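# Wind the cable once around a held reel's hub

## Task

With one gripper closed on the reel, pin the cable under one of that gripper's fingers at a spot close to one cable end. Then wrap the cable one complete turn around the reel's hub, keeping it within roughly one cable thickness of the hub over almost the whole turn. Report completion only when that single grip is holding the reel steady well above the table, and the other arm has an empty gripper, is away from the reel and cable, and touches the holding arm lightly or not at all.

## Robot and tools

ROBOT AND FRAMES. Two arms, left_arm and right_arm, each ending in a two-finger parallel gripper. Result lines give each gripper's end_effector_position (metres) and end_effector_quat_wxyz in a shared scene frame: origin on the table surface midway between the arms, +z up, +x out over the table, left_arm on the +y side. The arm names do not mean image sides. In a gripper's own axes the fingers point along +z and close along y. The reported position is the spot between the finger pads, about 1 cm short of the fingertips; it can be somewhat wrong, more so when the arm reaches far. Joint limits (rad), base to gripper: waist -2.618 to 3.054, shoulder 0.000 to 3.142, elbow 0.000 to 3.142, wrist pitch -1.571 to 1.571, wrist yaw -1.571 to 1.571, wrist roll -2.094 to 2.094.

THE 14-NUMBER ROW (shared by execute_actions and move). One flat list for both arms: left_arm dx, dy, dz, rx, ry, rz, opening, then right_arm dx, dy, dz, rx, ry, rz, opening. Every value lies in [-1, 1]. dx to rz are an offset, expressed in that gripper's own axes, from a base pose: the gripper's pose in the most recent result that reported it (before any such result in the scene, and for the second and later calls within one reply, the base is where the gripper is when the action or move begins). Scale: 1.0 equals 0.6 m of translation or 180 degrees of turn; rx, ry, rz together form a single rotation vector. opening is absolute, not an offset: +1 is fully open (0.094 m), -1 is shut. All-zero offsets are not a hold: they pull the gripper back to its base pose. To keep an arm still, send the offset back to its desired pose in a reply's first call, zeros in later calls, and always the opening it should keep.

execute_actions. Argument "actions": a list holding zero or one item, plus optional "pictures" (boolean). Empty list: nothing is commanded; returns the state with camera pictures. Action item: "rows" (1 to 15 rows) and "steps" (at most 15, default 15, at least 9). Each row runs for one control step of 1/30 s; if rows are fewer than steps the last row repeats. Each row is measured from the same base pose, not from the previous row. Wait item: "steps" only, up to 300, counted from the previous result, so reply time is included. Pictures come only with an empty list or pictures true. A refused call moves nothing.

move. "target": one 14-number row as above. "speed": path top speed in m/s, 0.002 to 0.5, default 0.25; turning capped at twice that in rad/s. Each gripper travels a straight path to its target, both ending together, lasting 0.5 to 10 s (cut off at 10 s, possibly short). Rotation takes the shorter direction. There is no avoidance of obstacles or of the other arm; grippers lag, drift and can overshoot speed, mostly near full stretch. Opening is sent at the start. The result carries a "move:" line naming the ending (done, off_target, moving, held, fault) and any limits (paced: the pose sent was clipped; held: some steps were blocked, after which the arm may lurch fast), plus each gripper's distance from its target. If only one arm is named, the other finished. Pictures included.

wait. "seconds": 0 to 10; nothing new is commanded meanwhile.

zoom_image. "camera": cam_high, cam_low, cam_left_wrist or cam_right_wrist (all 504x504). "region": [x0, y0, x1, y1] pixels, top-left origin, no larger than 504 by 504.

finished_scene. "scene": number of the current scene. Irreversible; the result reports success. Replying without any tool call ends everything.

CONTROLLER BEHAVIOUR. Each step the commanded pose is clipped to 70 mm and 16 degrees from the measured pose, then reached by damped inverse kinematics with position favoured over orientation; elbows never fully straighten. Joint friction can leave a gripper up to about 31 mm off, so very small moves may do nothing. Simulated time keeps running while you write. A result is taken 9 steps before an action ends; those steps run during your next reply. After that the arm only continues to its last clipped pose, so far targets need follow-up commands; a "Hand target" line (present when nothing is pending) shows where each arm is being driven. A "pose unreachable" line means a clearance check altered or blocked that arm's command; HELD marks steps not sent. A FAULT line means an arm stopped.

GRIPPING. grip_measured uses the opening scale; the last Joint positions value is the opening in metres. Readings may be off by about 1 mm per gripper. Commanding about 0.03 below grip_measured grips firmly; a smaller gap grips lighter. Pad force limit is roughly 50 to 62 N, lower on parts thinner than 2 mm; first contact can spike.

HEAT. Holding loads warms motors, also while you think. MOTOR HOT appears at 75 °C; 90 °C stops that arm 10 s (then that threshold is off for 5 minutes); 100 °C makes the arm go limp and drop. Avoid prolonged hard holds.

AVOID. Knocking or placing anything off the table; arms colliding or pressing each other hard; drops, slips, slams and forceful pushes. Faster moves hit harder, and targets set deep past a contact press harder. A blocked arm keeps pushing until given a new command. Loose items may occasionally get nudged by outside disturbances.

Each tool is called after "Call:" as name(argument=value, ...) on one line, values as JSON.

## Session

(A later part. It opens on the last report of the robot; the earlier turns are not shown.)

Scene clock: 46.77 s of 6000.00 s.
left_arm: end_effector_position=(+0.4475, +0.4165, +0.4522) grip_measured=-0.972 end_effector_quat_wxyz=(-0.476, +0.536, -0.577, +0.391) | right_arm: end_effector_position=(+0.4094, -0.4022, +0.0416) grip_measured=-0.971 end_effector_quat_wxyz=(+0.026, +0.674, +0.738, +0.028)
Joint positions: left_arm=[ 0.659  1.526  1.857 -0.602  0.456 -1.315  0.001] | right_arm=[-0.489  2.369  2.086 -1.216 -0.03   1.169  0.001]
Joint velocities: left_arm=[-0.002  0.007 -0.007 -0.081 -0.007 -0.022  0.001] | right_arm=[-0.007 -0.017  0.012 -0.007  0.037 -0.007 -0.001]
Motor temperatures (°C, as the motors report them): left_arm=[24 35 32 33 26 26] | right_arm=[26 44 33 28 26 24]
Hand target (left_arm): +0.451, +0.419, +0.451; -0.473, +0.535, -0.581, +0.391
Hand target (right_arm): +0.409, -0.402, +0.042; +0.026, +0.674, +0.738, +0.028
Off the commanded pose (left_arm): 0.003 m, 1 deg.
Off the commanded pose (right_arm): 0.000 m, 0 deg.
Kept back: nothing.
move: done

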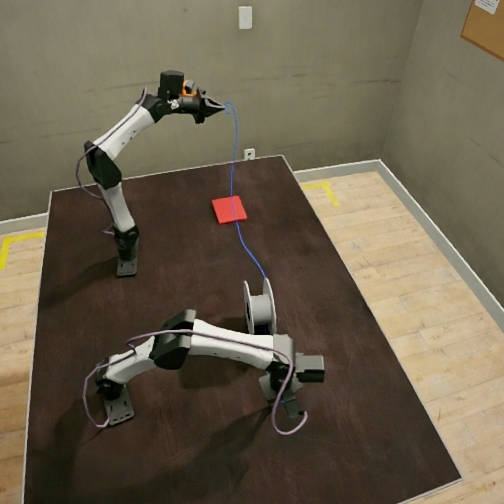

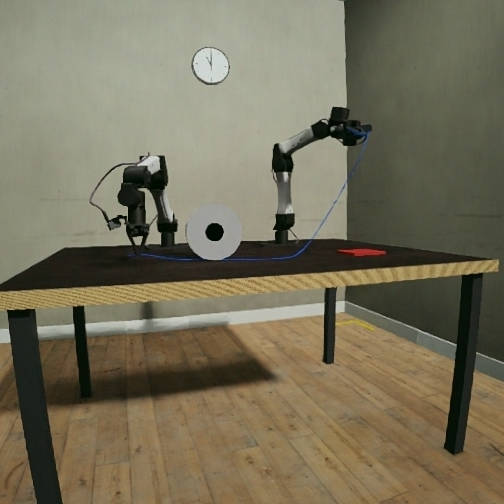

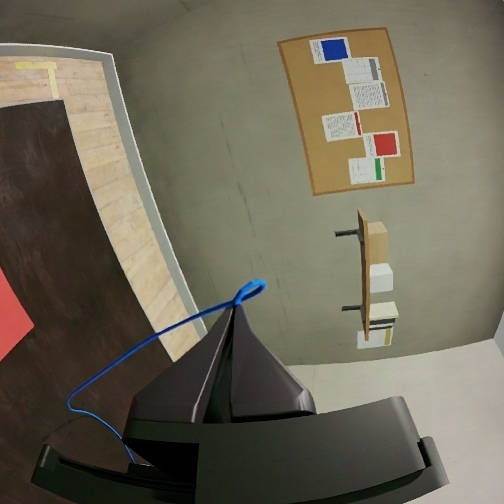

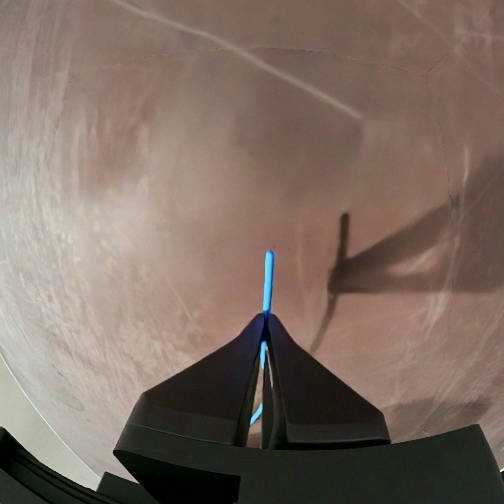

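Call:
move(target=[-0.15,0.515,0.10,0,0,0,-1,0,0,0,0,0,0,-1], speed=0.2)

Scene clock: 49.47 s of 6000.00 s.
left_arm: end_effector_position=(+0.4324, +0.5510, +0.1724) grip_measured=-0.972 end_effector_quat_wxyz=(-0.490, +0.526, -0.575, +0.391) | right_arm: end_effector_position=(+0.4094, -0.4022, +0.0416) grip_measured=-0.971 end_effector_quat_wxyz=(+0.026, +0.674, +0.738, +0.028)
Joint positions: left_arm=[ 1.001  1.819  1.     0.513  0.782 -1.196  0.001] | right_arm=[-0.489  2.369  2.086 -1.216 -0.03   1.169  0.001]
Joint velocities: left_arm=[-0.012 -0.007 -0.007 -0.051 -0.007 -0.007 -0.   ] | right_arm=[ 0.002 -0.007 -0.012  0.037 -0.037  0.066 -0.   ]
Motor temperatures (°C, as the motors report them): left_arm=[24 35 32 33 26 26] | right_arm=[26 44 33 28 26 24]
Hand target (left_arm): +0.429, +0.548, +0.155; +0.476, -0.536, +0.575, -0.394
Hand target (right_arm): +0.409, -0.402, +0.042; +0.026, +0.674, +0.738, +0.028
Off the commanded pose (left_arm): 0.021 m, 2 deg.
Off the commanded pose (right_arm): 0.000 m, 0 deg.
Kept back: nothing.
move: off_target (left_arm)

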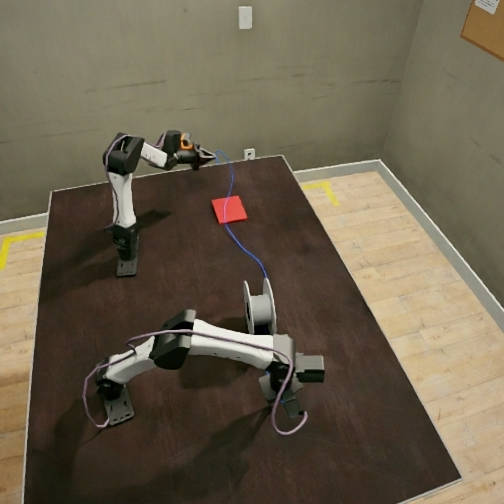

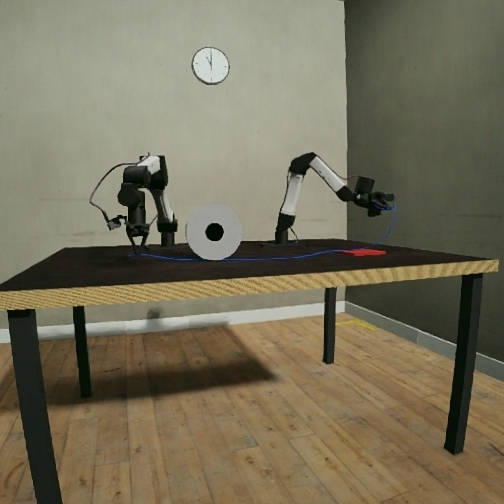

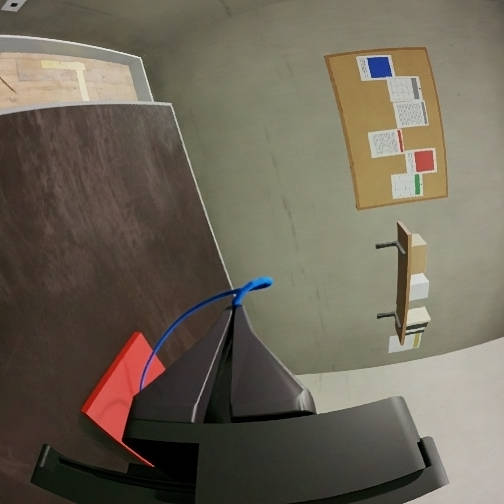

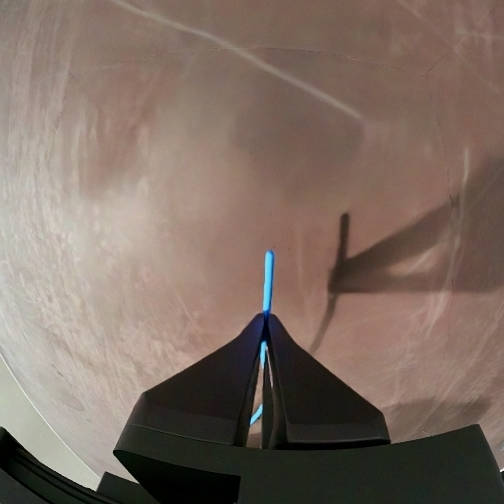

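Call:
move(target=[0.89,-0.22,-0.10,0,0,0,-1,0,0,0,0,0,0,-1], speed=0.2)

Scene clock: 53.13 s of 6000.00 s.
left_arm: end_effector_position=(+0.4176, +0.0048, +0.2254) grip_measured=-0.972 end_effector_quat_wxyz=(+0.498, -0.516, +0.576, -0.392) | right_arm: end_effector_position=(+0.4094, -0.4022, +0.0416) grip_measured=-0.971 end_effector_quat_wxyz=(+0.026, +0.674, +0.738, +0.028)
Joint positions: left_arm=[-0.748  1.647  1.026  0.293 -0.914 -1.662  0.001] | right_arm=[-0.489  2.369  2.086 -1.216 -0.03   1.169  0.001]
Joint velocities: left_arm=[ 0.012  0.002  0.007 -0.022 -0.051 -0.007 -0.   ] | right_arm=[ 0.017  0.032  0.007  0.007  0.007 -0.022  0.001]
Motor temperatures (°C, as the motors report them): left_arm=[24 35 32 33 26 26] | right_arm=[26 45 33 28 26 24]
Hand target (left_arm): +0.420, +0.002, +0.220; +0.497, -0.519, +0.580, -0.384
Hand target (right_arm): +0.409, -0.402, +0.042; +0.026, +0.674, +0.738, +0.028
Off the commanded pose (left_arm): 0.008 m, 1 deg.
Off the commanded pose (right_arm): 0.000 m, 0 deg.
Kept back: nothing.
move: done

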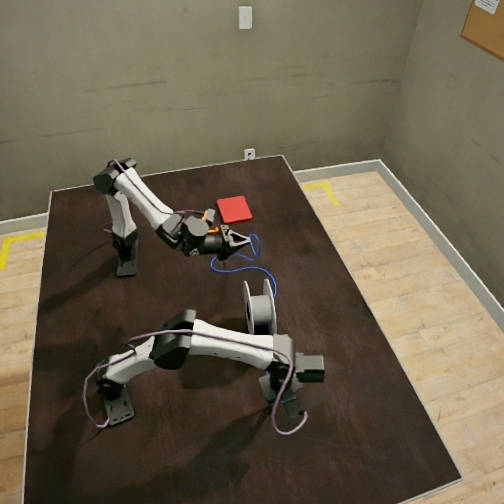

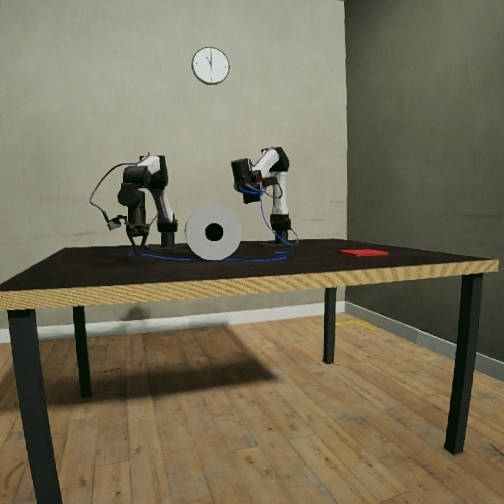

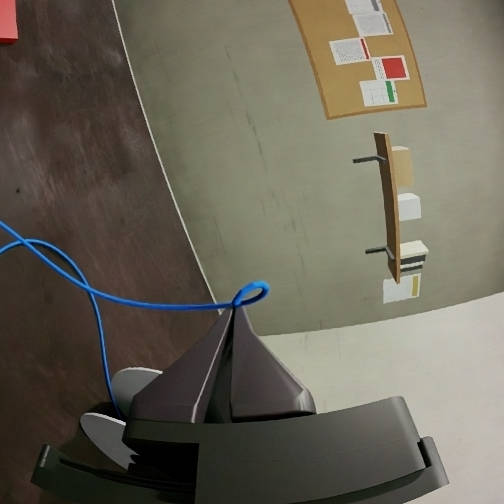

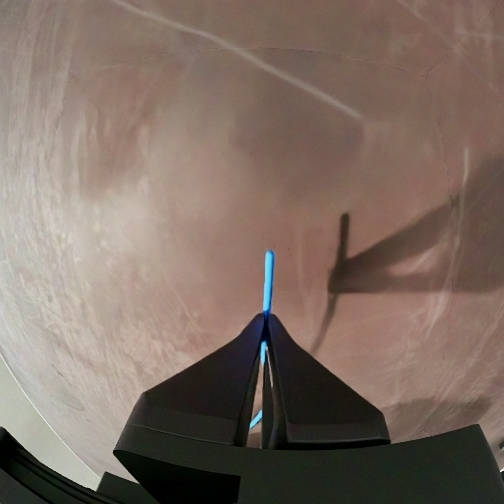

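Call:
move(target=[0.44,-0.15,-0.045,0,0.25,0,-1,0,0,0,0,0,0,-1], speed=0.15)

Scene clock: 56.67 s of 6000.00 s.
left_arm: end_effector_position=(+0.4186, -0.2642, +0.2874) grip_measured=-0.972 end_effector_quat_wxyz=(+0.246, -0.331, +0.710, -0.571) | right_arm: end_effector_position=(+0.4094, -0.4022, +0.0416) grip_measured=-0.971 end_effector_quat_wxyz=(+0.026, +0.674, +0.738, +0.028)
Joint positions: left_arm=[-0.871  2.152  1.95  -0.034 -0.264 -1.663  0.001] | right_arm=[-0.489  2.369  2.086 -1.216 -0.03   1.169  0.001]
Joint velocities: left_arm=[ 0.007 -0.007  0.012 -0.007  0.051 -0.007  0.001] | right_arm=[-0.017  0.017  0.022  0.022  0.037 -0.022  0.001]
Motor temperatures (°C, as the motors report them): left_arm=[24 35 33 33 26 26] | right_arm=[26 45 33 28 26 24]
Hand target (left_arm): +0.417, -0.271, +0.273; +0.239, -0.328, +0.724, -0.559
Hand target (right_arm): +0.409, -0.402, +0.042; +0.026, +0.674, +0.738, +0.028
Off the commanded pose (left_arm): 0.016 m, 2 deg.
Off the commanded pose (right_arm): 0.000 m, 0 deg.
Kept back: nothing.
move: off_target (left_arm)

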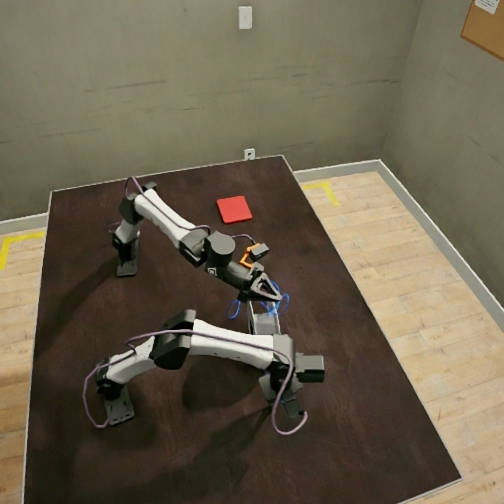

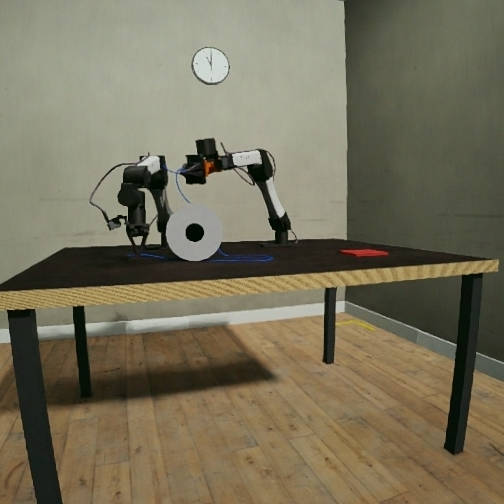

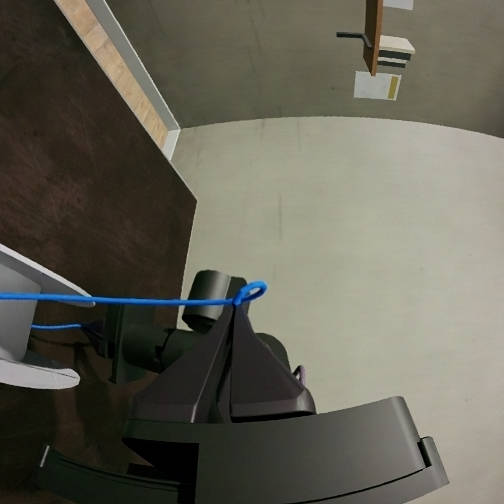

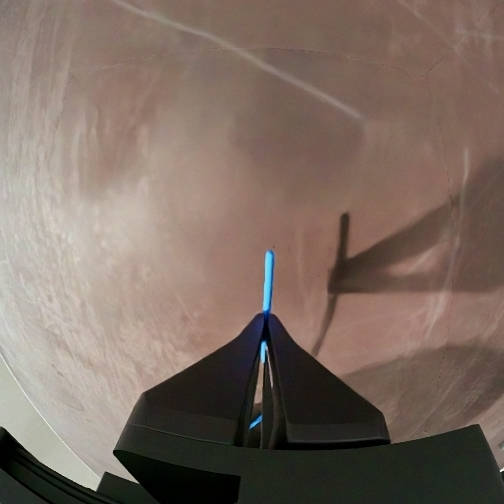

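Call:
move(target=[0,-0.03,0,0,0,0,-1,-0.03,0.06,-0.08,-0.45,0,0,-1], speed=0.15)

Scene clock: 62.63 s of 6000.00 s.
left_arm: end_effector_position=(+0.4183, -0.2643, +0.3147) grip_measured=-0.972 end_effector_quat_wxyz=(+0.247, -0.329, +0.701, -0.582) | right_arm: end_effector_position=(+0.4496, -0.4168, +0.1059) grip_measured=-0.971 end_effector_quat_wxyz=(+0.474, +0.483, +0.545, +0.495)
Joint positions: left_arm=[-0.871  2.152  2.033 -0.088 -0.262 -1.663  0.001] | right_arm=[-0.66   2.138  0.881  1.185 -0.564  1.493  0.001]
Joint velocities: left_arm=[ 0.007 -0.007 -0.012 -0.022 -0.066  0.022 -0.001] | right_arm=[-0.027  0.002  0.002 -0.007 -0.037  0.095  0.001]
Motor temperatures (°C, as the motors report them): left_arm=[24 38 34 34 26 26] | right_arm=[26 45 33 29 26 24]
Hand target (left_arm): +0.422, -0.266, +0.305; +0.246, -0.331, +0.710, -0.572
Hand target (right_arm): +0.443, -0.418, +0.093; +0.464, +0.494, +0.545, +0.494
Off the commanded pose (left_arm): 0.011 m, 2 deg.
Off the commanded pose (right_arm): 0.015 m, 2 deg.
Kept back: nothing.
move: off_target (left_arm, right_arm)

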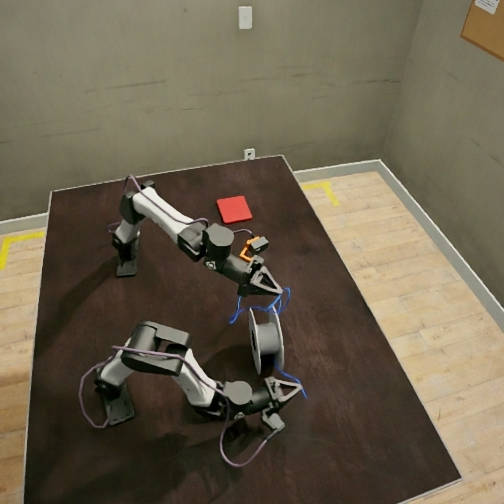

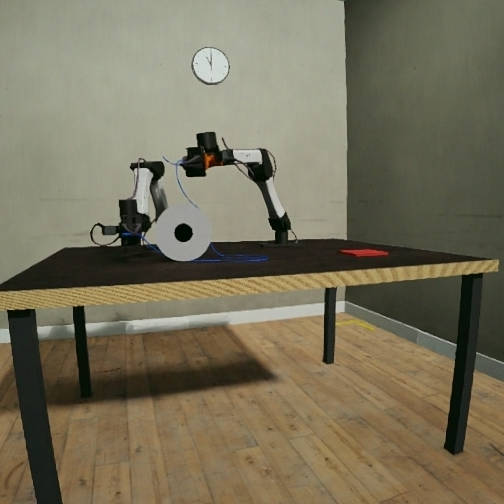

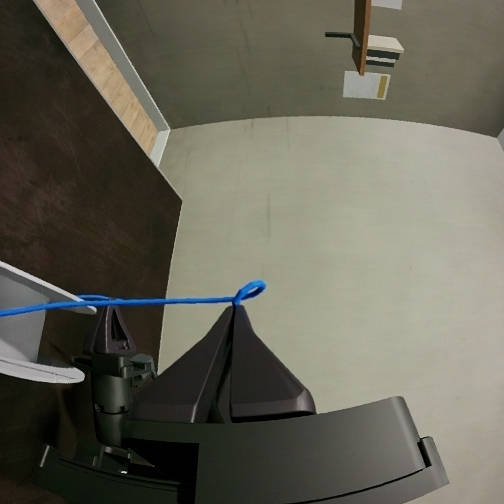

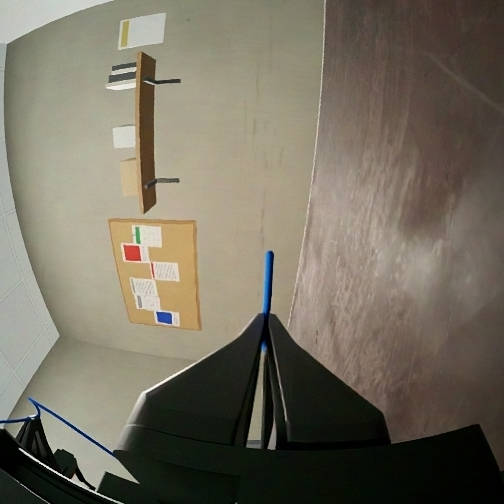

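Call:
move(target=[0,0,0,0,0,0,-1,0,-0.02,-0.05,0,0,0,-1], speed=0.1)

Call:
move(target=[0,0,0,0,0,0,-1,0.38,0,0.03,0,0,0,-1], speed=0.08)

Scene clock: 64.07 s of 6000.00 s.
left_arm: end_effector_position=(+0.4183, -0.2643, +0.3146) grip_measured=-0.972 end_effector_quat_wxyz=(+0.247, -0.329, +0.701, -0.582) | right_arm: end_effector_position=(+0.4254, -0.4198, +0.0936) grip_measured=-0.971 end_effector_quat_wxyz=(+0.471, +0.486, +0.545, +0.496)
Joint positions: left_arm=[-0.871  2.152  2.033 -0.089 -0.262 -1.663  0.001] | right_arm=[-0.7    2.138  0.792  1.267 -0.604  1.494  0.001]
Joint velocities: left_arm=[ 0.007  0.002  0.002 -0.007 -0.066  0.007 -0.   ] | right_arm=[ 0.002 -0.012 -0.007  0.051 -0.037 -0.037  0.   ]
Motor temperatures (°C, as the motors report them): left_arm=[24 38 34 34 26 26] | right_arm=[26 45 33 29 26 24]
Hand target (left_arm): +0.418, -0.264, +0.315; +0.247, -0.329, +0.701, -0.582
Hand target (right_arm): +0.419, -0.420, +0.096; +0.474, +0.483, +0.546, +0.495
Off the commanded pose (left_arm): 0.000 m, 0 deg.
Off the commanded pose (right_arm): 0.007 m, 0 deg.
Kept back: nothing.
move: done

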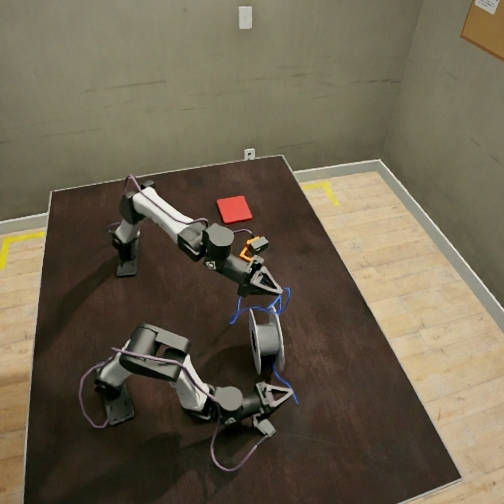

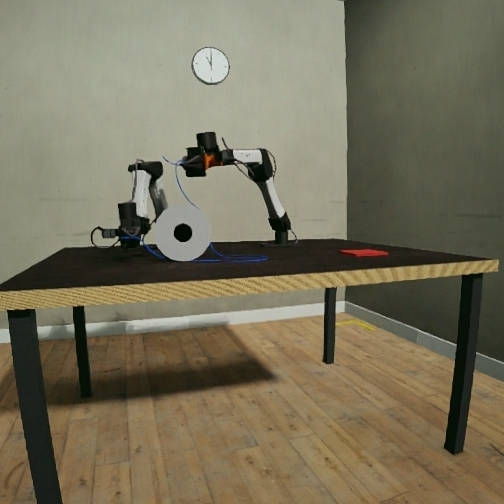

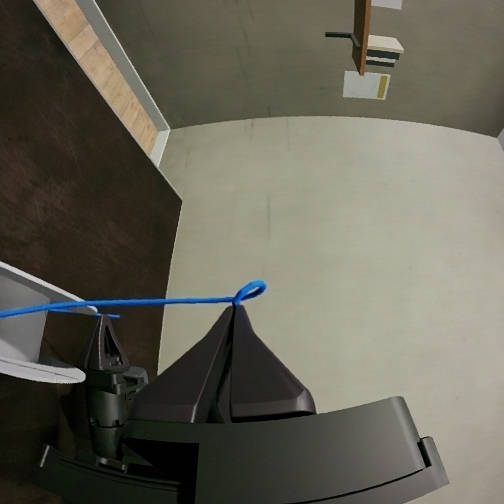

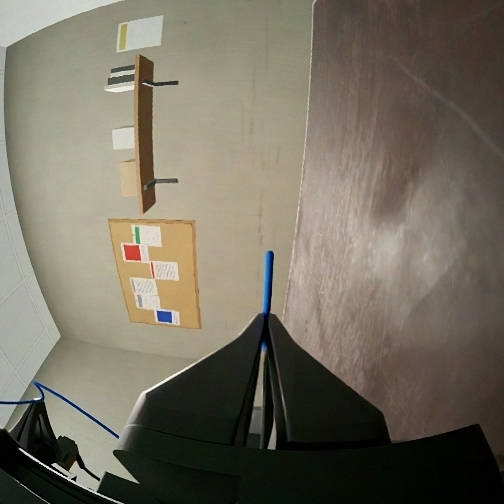

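Scene clock: 67.37 s of 6000.00 s.
left_arm: end_effector_position=(+0.4183, -0.2643, +0.3146) grip_measured=-0.972 end_effector_quat_wxyz=(+0.247, -0.329, +0.701, -0.582) | right_arm: end_effector_position=(+0.4266, -0.1907, +0.0883) grip_measured=-0.971 end_effector_quat_wxyz=(+0.469, +0.486, +0.545, +0.497)
Joint positions: left_arm=[-0.871  2.152  2.033 -0.089 -0.262 -1.663  0.001] | right_arm=[0.001 2.091 0.616 1.409 0.092 1.548 0.001]
Joint velocities: left_arm=[ 0.002  0.002 -0.022 -0.022  0.022 -0.081  0.   ] | right_arm=[-0.007  0.007 -0.022  0.022 -0.007 -0.007 -0.001]
Motor temperatures (°C, as the motors report them): left_arm=[24 40 34 34 26 26] | right_arm=[26 45 33 30 26 24]
Hand target (left_arm): +0.418, -0.264, +0.315; +0.247, -0.329, +0.701, -0.582
Hand target (right_arm): +0.425, -0.189, +0.090; +0.469, +0.488, +0.542, +0.499
Off the commanded pose (left_arm): 0.000 m, 0 deg.
Off the commanded pose (right_arm): 0.004 m, 0 deg.
Kept back: nothing.
move: done

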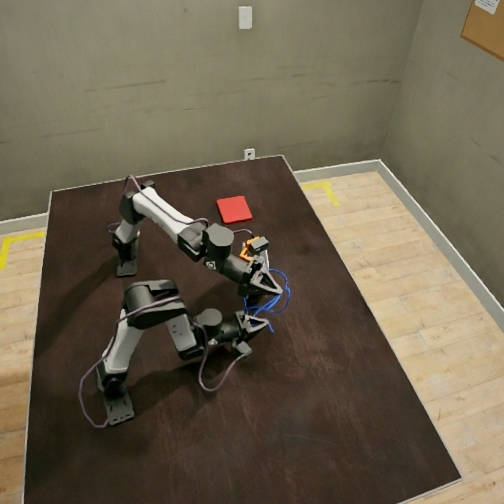

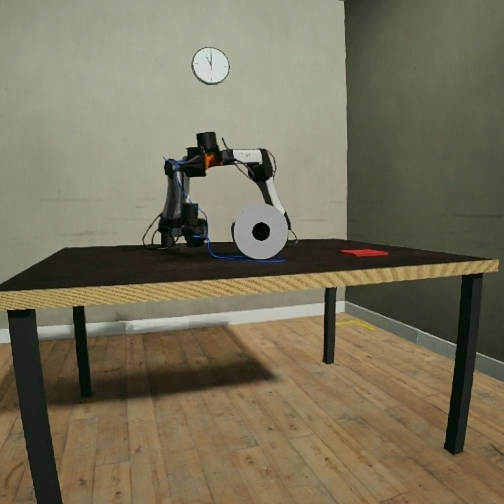

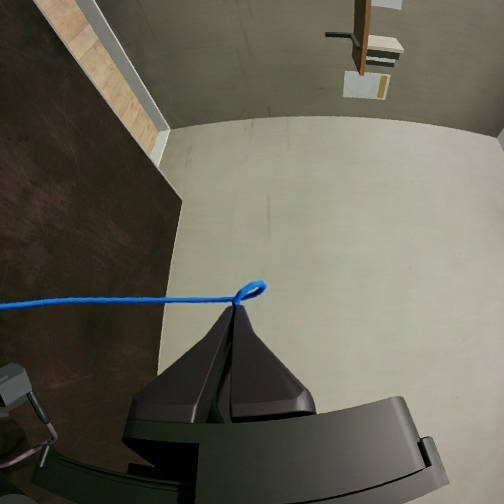

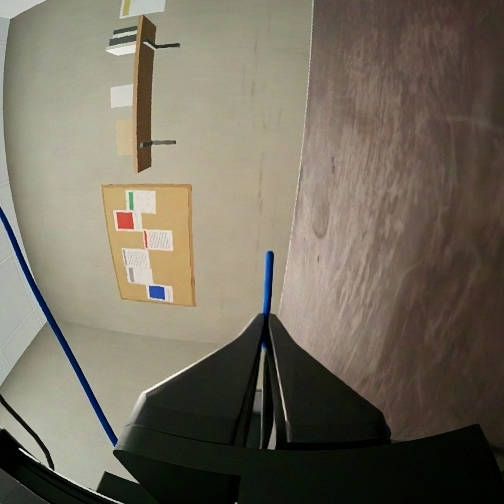

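Call:
move(target=[0,0,0,0,0,0,-1,-0.25,0,-0.02,0,0,0,-1], speed=0.1)

Call:
zoom_image(camera="cam_low", region=[100, 130, 330, 280])

Call:
zoom_image(camera="cam_high", region=[180, 220, 340, 400])

Scene clock: 69.73 s of 6000.00 s.
left_arm: end_effector_position=(+0.4183, -0.2643, +0.3146) grip_measured=-0.972 end_effector_quat_wxyz=(+0.247, -0.329, +0.701, -0.582) | right_arm: end_effector_position=(+0.4215, -0.3394, +0.0852) grip_measured=-0.971 end_effector_quat_wxyz=(+0.464, +0.492, +0.547, +0.493)
Joint positions: left_arm=[-0.871  2.152  2.033 -0.089 -0.262 -1.663  0.001] | right_arm=[-0.48   2.091  0.636  1.366 -0.384  1.514  0.001]
Joint velocities: left_arm=[-0.002 -0.002 -0.002  0.022 -0.022  0.007 -0.002] | right_arm=[-0.007 -0.012  0.007 -0.081 -0.007 -0.007  0.   ]
Motor temperatures (°C, as the motors report them): left_arm=[24 41 34 34 26 26] | right_arm=[26 45 33 30 26 24]
Hand target (left_arm): +0.418, -0.264, +0.315; +0.247, -0.329, +0.701, -0.582
Hand target (right_arm): +0.427, -0.343, +0.092; +0.471, +0.484, +0.547, +0.495
Off the commanded pose (left_arm): 0.000 m, 0 deg.
Off the commanded pose (right_arm): 0.011 m, 1 deg.
Kept back: nothing.
move: off_target (right_arm)

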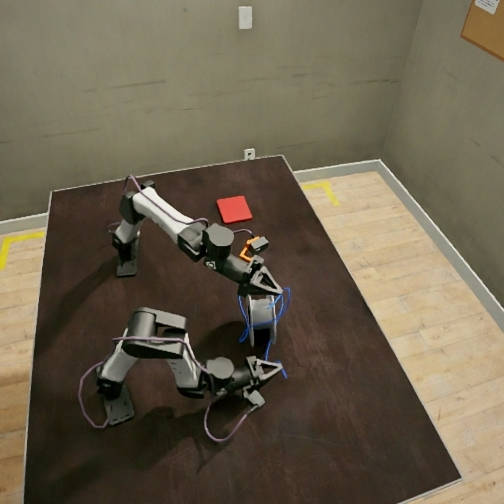

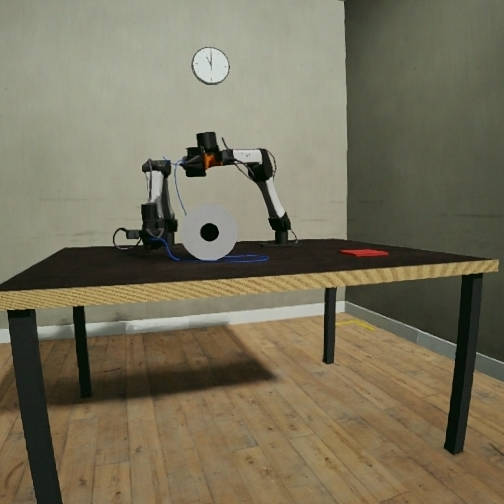

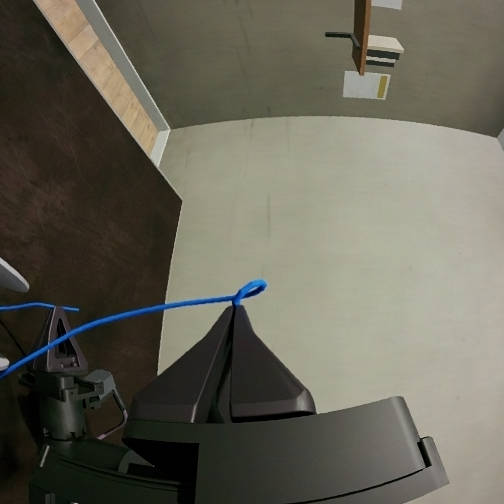

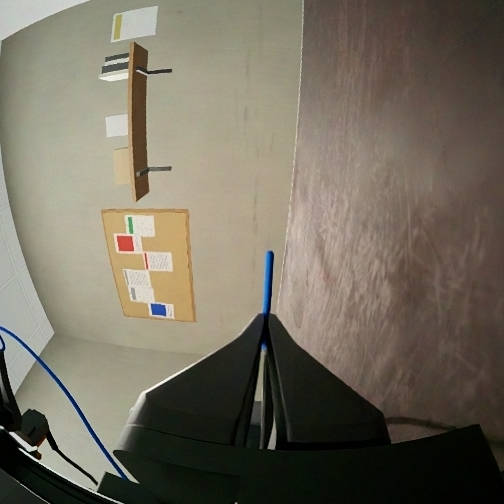

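Region (100, 130, 330, 280) of cam_low's 504x504 image, scaled by 2.191, with more detail than that image has; it fills the top 329 rows of this view, and the rest is white.

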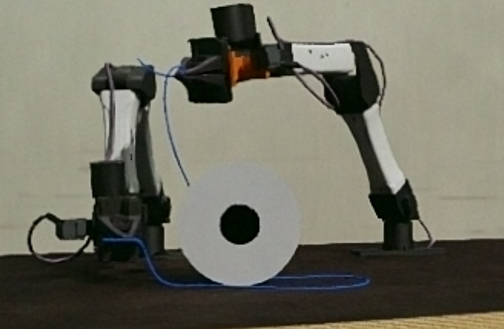

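Region (180, 220, 340, 400) of cam_high's 504x504 image, scaled by 2.800, with more detail than that image has.

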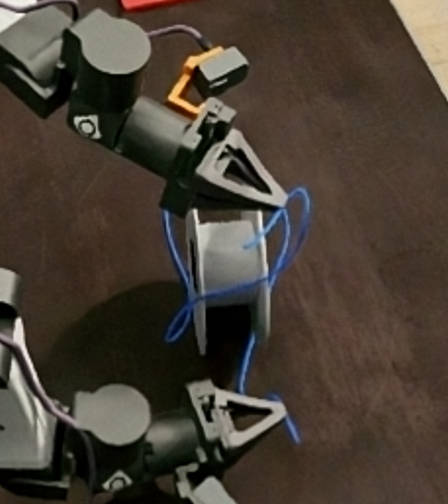

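Call:
move(target=[-0.75,-0.055,-0.58,0,-0.25,0,-1,0,0,0,0,0,0,-1], speed=0.25)

Call:
move(target=[-0.36,0.42,0.1,0,0,0,-1,0,0,0,0,0,0,-1], speed=0.2)

Scene clock: 74.53 s of 6000.00 s.
left_arm: end_effector_position=(+0.4666, +0.2981, +0.3920) grip_measured=-0.972 end_effector_quat_wxyz=(-0.493, +0.533, -0.546, +0.419) | right_arm: end_effector_position=(+0.4215, -0.3389, +0.0850) grip_measured=-0.971 end_effector_quat_wxyz=(+0.464, +0.492, +0.548, +0.493)
Joint positions: left_arm=[ 0.231  1.312  1.326 -0.179  0.032 -1.472  0.001] | right_arm=[-0.48   2.091  0.636  1.365 -0.386  1.514  0.001]
Joint velocities: left_arm=[-0.007  0.017  0.007 -0.022 -0.022 -0.051  0.   ] | right_arm=[-0.002 -0.007 -0.002 -0.037 -0.022  0.037  0.   ]
Motor temperatures (°C, as the motors report them): left_arm=[24 41 35 35 26 26] | right_arm=[26 44 33 31 26 24]
Hand target (left_arm): +0.469, +0.298, +0.397; +0.491, -0.531, +0.550, -0.417
Hand target (right_arm): +0.422, -0.339, +0.085; +0.464, +0.492, +0.547, +0.493
Off the commanded pose (left_arm): 0.008 m, 1 deg.
Off the commanded pose (right_arm): 0.000 m, 0 deg.
Kept back: nothing.
move: done

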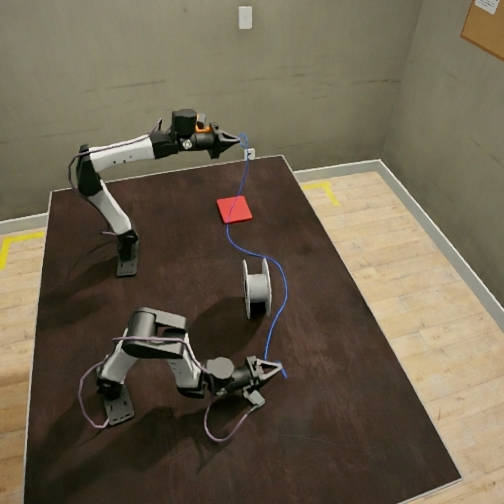

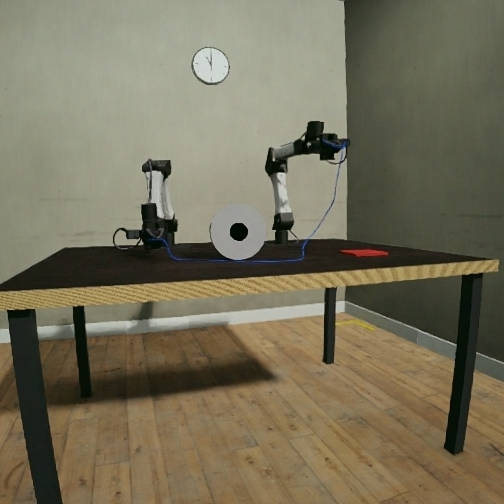

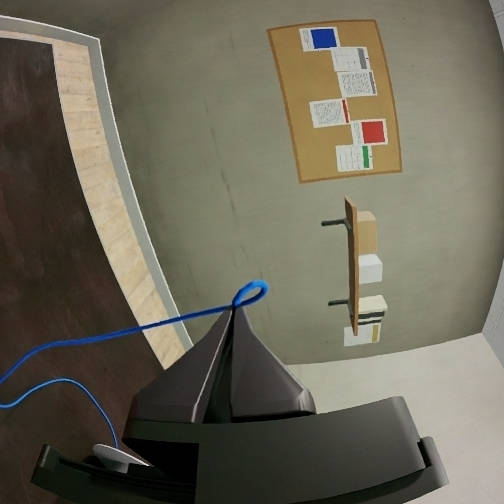

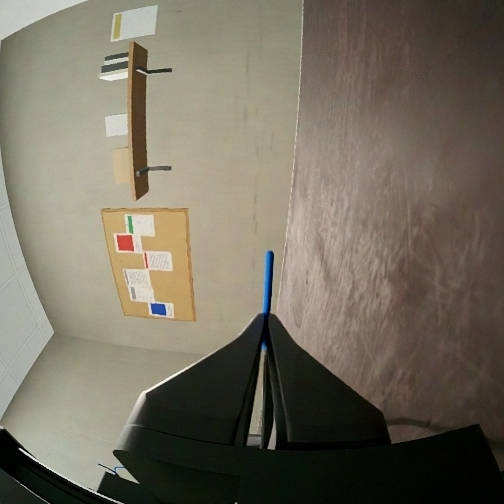

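Scene clock: 76.90 s of 6000.00 s.
left_arm: end_effector_position=(+0.4692, +0.5348, +0.1554) grip_measured=-0.972 end_effector_quat_wxyz=(-0.487, +0.541, -0.540, +0.422) | right_arm: end_effector_position=(+0.4215, -0.3389, +0.0850) grip_measured=-0.971 end_effector_quat_wxyz=(+0.464, +0.492, +0.548, +0.493)
Joint positions: left_arm=[ 0.901  1.924  0.995  0.708  0.688 -1.359  0.001] | right_arm=[-0.48   2.091  0.636  1.365 -0.386  1.514  0.001]
Joint velocities: left_arm=[-0.017  0.007 -0.012 -0.007 -0.037 -0.007 -0.001] | right_arm=[-0.017 -0.012  0.017 -0.037 -0.051 -0.007  0.   ]
Motor temperatures (°C, as the motors report them): left_arm=[24 41 35 35 26 26] | right_arm=[26 44 32 31 26 24]
Hand target (left_arm): +0.473, +0.538, +0.157; -0.492, +0.535, -0.542, +0.423
Hand target (right_arm): +0.421, -0.339, +0.085; +0.464, +0.492, +0.548, +0.493
Off the commanded pose (left_arm): 0.004 m, 1 deg.
Off the commanded pose (right_arm): 0.000 m, 0 deg.
Kept back: nothing.
move: done

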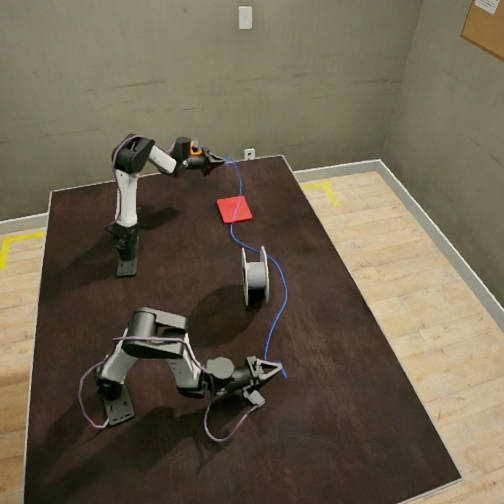

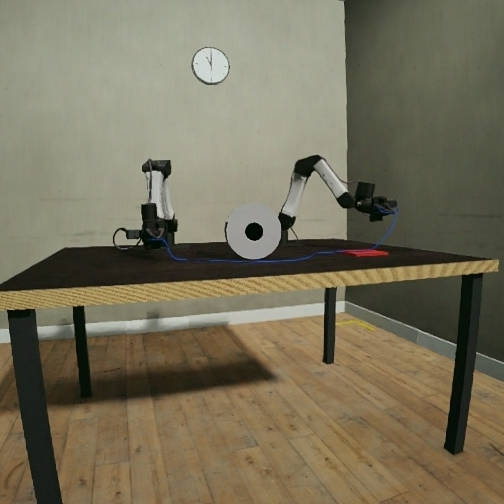

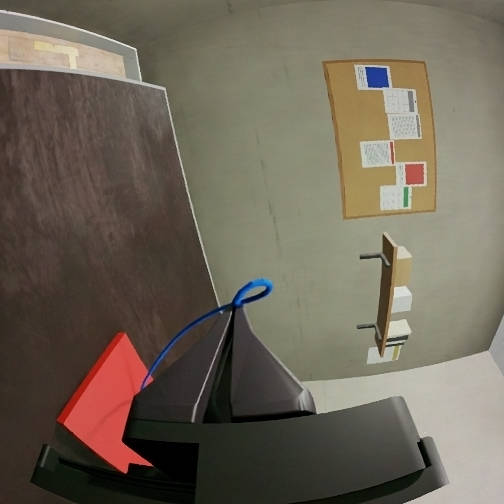

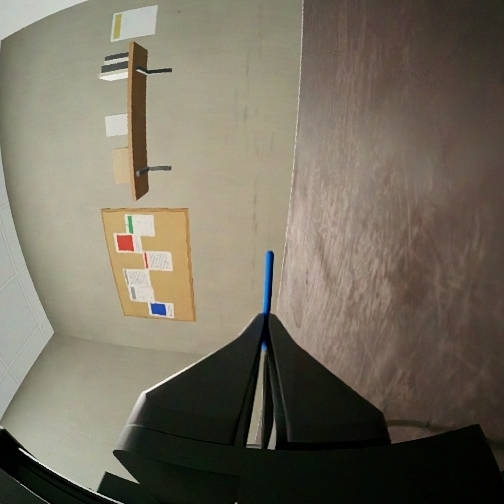

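Call:
move(target=[0,0.10,-0.22,0,0,0.5,-1,0,0,0,0,0,0,-1], speed=0.25)

Call:
move(target=[0,0,-0.05,0,0,0,1,0,0,0,0,0,0,-1], speed=0.2)

Scene clock: 82.13 s of 6000.00 s.
left_arm: end_effector_position=(+0.3351, +0.5352, +0.1226) grip_measured=-0.973 end_effector_quat_wxyz=(+0.648, -0.001, +0.760, +0.047) | right_arm: end_effector_position=(+0.4215, -0.3389, +0.0850) grip_measured=-0.971 end_effector_quat_wxyz=(+0.464, +0.492, +0.548, +0.493)
Joint positions: left_arm=[1.222 1.777 0.615 0.869 1.001 0.32  0.001] | right_arm=[-0.48   2.091  0.636  1.365 -0.386  1.514  0.001]
Joint velocities: left_arm=[ 0.007  0.002 -0.012  0.037  0.051  0.007 -0.001] | right_arm=[-0.002 -0.017  0.017 -0.022 -0.066 -0.066  0.   ]
Motor temperatures (°C, as the motors report them): left_arm=[24 41 34 35 26 26] | right_arm=[26 43 32 32 26 24]
Hand target (left_arm): +0.330, +0.529, +0.118; +0.645, -0.002, +0.763, +0.045
Hand target (right_arm): +0.421, -0.339, +0.085; +0.464, +0.492, +0.548, +0.493
Off the commanded pose (left_arm): 0.010 m, 1 deg.
Off the commanded pose (right_arm): 0.000 m, 0 deg.
Kept back: nothing.
move: done

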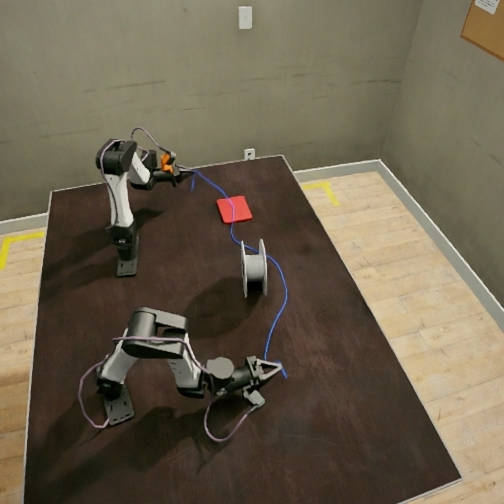

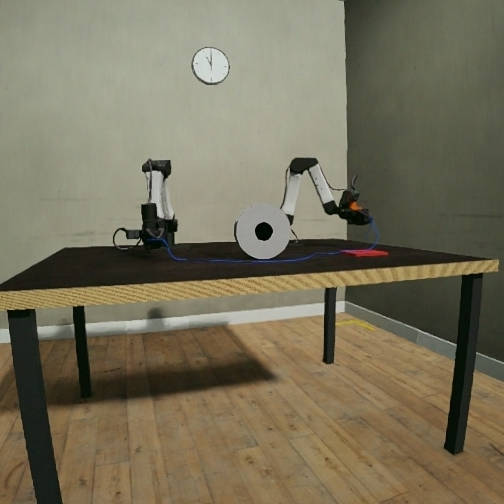

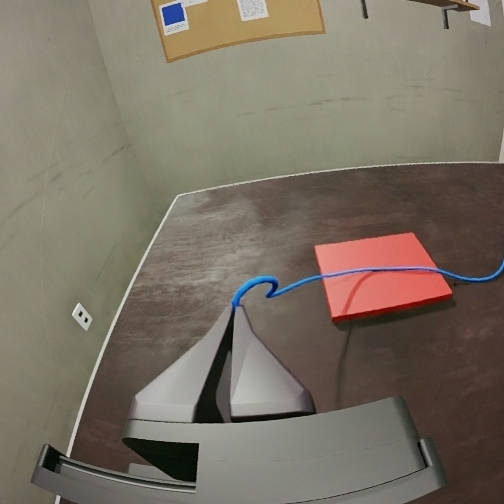

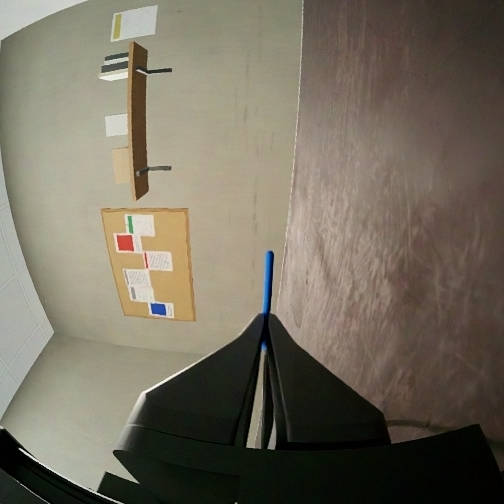

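Scene clock: 83.03 s of 6000.00 s.
left_arm: end_effector_position=(+0.3126, +0.5438, +0.1396) grip_measured=+1.000 end_effector_quat_wxyz=(+0.657, +0.011, +0.752, +0.063) | right_arm: end_effector_position=(+0.4215, -0.3389, +0.0850) grip_measured=-0.971 end_effector_quat_wxyz=(+0.464, +0.492, +0.548, +0.493)
Joint positions: left_arm=[1.303 1.722 0.615 0.829 1.078 0.357 0.094] | right_arm=[-0.48   2.091  0.636  1.365 -0.386  1.514  0.001]
Joint velocities: left_arm=[-0.002 -0.007  0.012  0.051 -0.037 -0.037  0.   ] | right_arm=[ 0.007 -0.002 -0.012  0.007 -0.022  0.022 -0.001]
Motor temperatures (°C, as the motors report them): left_arm=[24 41 34 35 26 26] | right_arm=[26 43 32 32 26 24]
Hand target (left_arm): +0.306, +0.533, +0.127; +0.649, -0.001, +0.759, +0.047
Hand target (right_arm): +0.421, -0.339, +0.085; +0.464, +0.492, +0.548, +0.493
Off the commanded pose (left_arm): 0.018 m, 3 deg.
Off the commanded pose (right_arm): 0.000 m, 0 deg.
Kept back: nothing.
move: off_target (left_arm)

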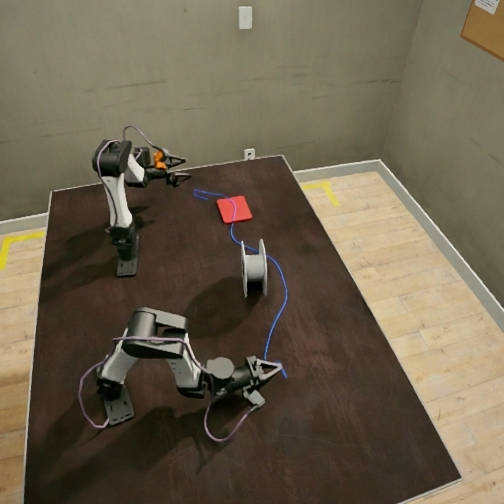

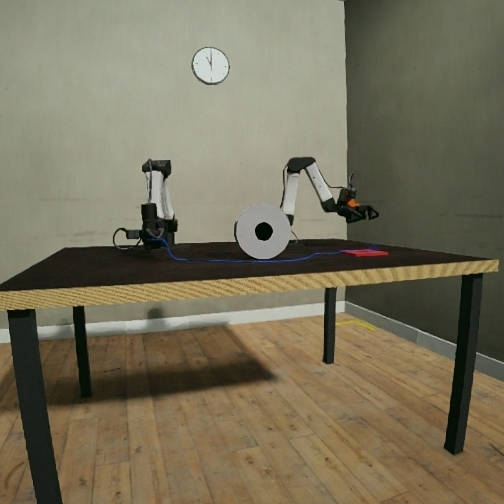

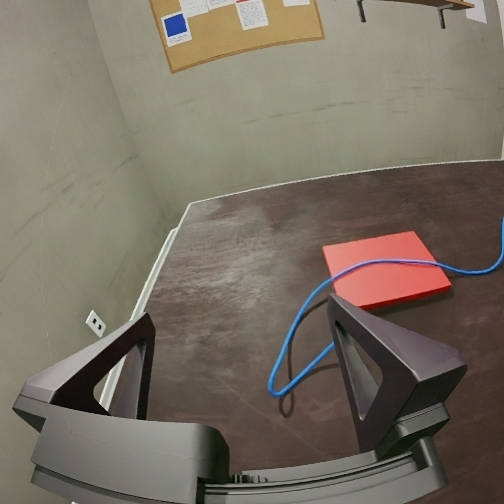

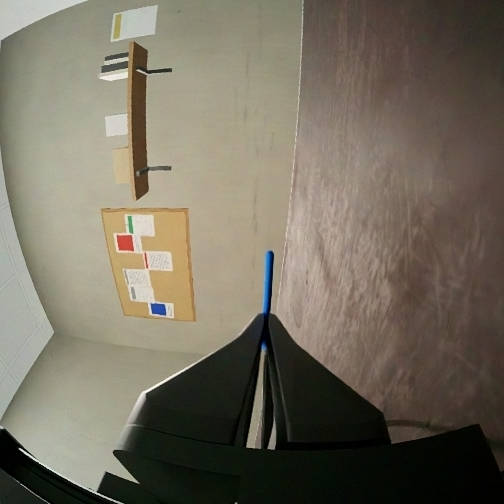

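Call:
move(target=[-0.253,-0.72,0.097,0.468,0.116,0.23,1,0,0,0,0,0,0,-1], speed=0.3)

Scene clock: 87.20 s of 6000.00 s.
left_arm: end_effector_position=(+0.4161, +0.1034, +0.2315) grip_measured=+1.000 end_effector_quat_wxyz=(+0.289, +0.664, +0.650, -0.230) | right_arm: end_effector_position=(+0.4215, -0.3389, +0.0850) grip_measured=-0.971 end_effector_quat_wxyz=(+0.464, +0.492, +0.548, +0.493)
Joint positions: left_arm=[ 0.028  1.963  2.011 -1.43   0.738  1.418  0.094] | right_arm=[-0.48   2.091  0.636  1.365 -0.386  1.514  0.001]
Joint velocities: left_arm=[-0.012 -0.017 -0.002  0.022  0.007  0.022  0.   ] | right_arm=[-0.017  0.002  0.017 -0.007 -0.051 -0.022  0.001]
Motor temperatures (°C, as the motors report them): left_arm=[24 41 34 34 26 26] | right_arm=[26 43 32 32 26 24]
Hand target (left_arm): +0.418, +0.104, +0.225; +0.278, +0.666, +0.652, -0.232
Hand target (right_arm): +0.421, -0.339, +0.085; +0.464, +0.492, +0.548, +0.493
Off the commanded pose (left_arm): 0.005 m, 1 deg.
Off the commanded pose (right_arm): 0.000 m, 0 deg.
Kept back: nothing.
move: done

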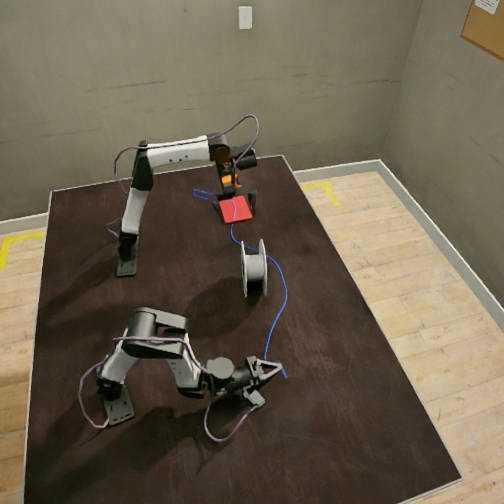

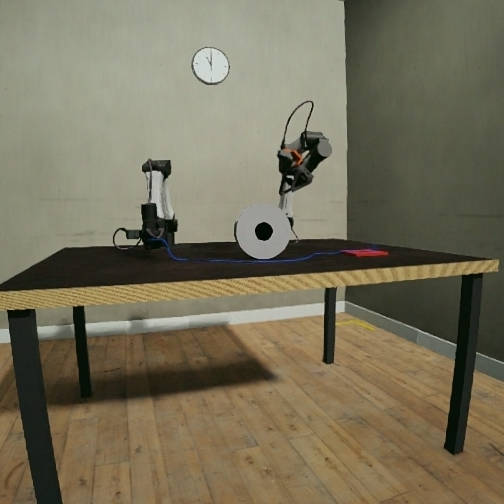

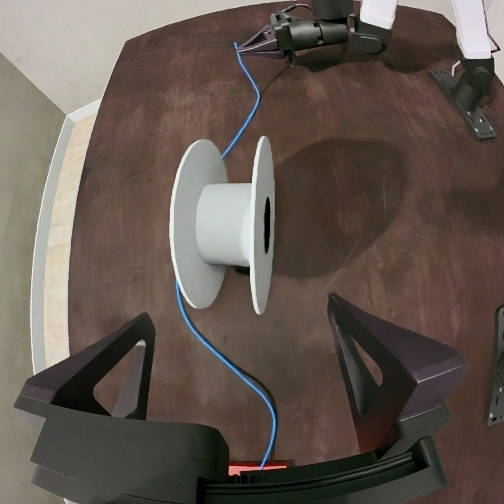

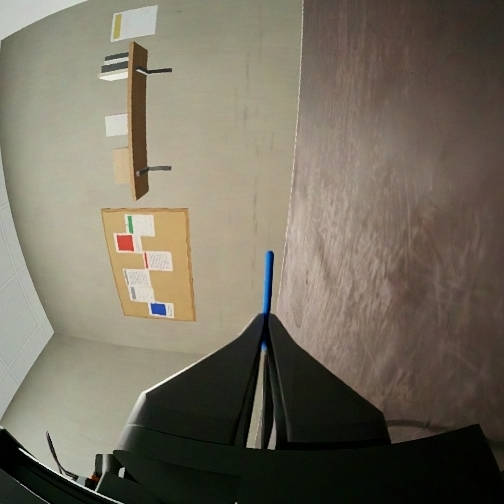

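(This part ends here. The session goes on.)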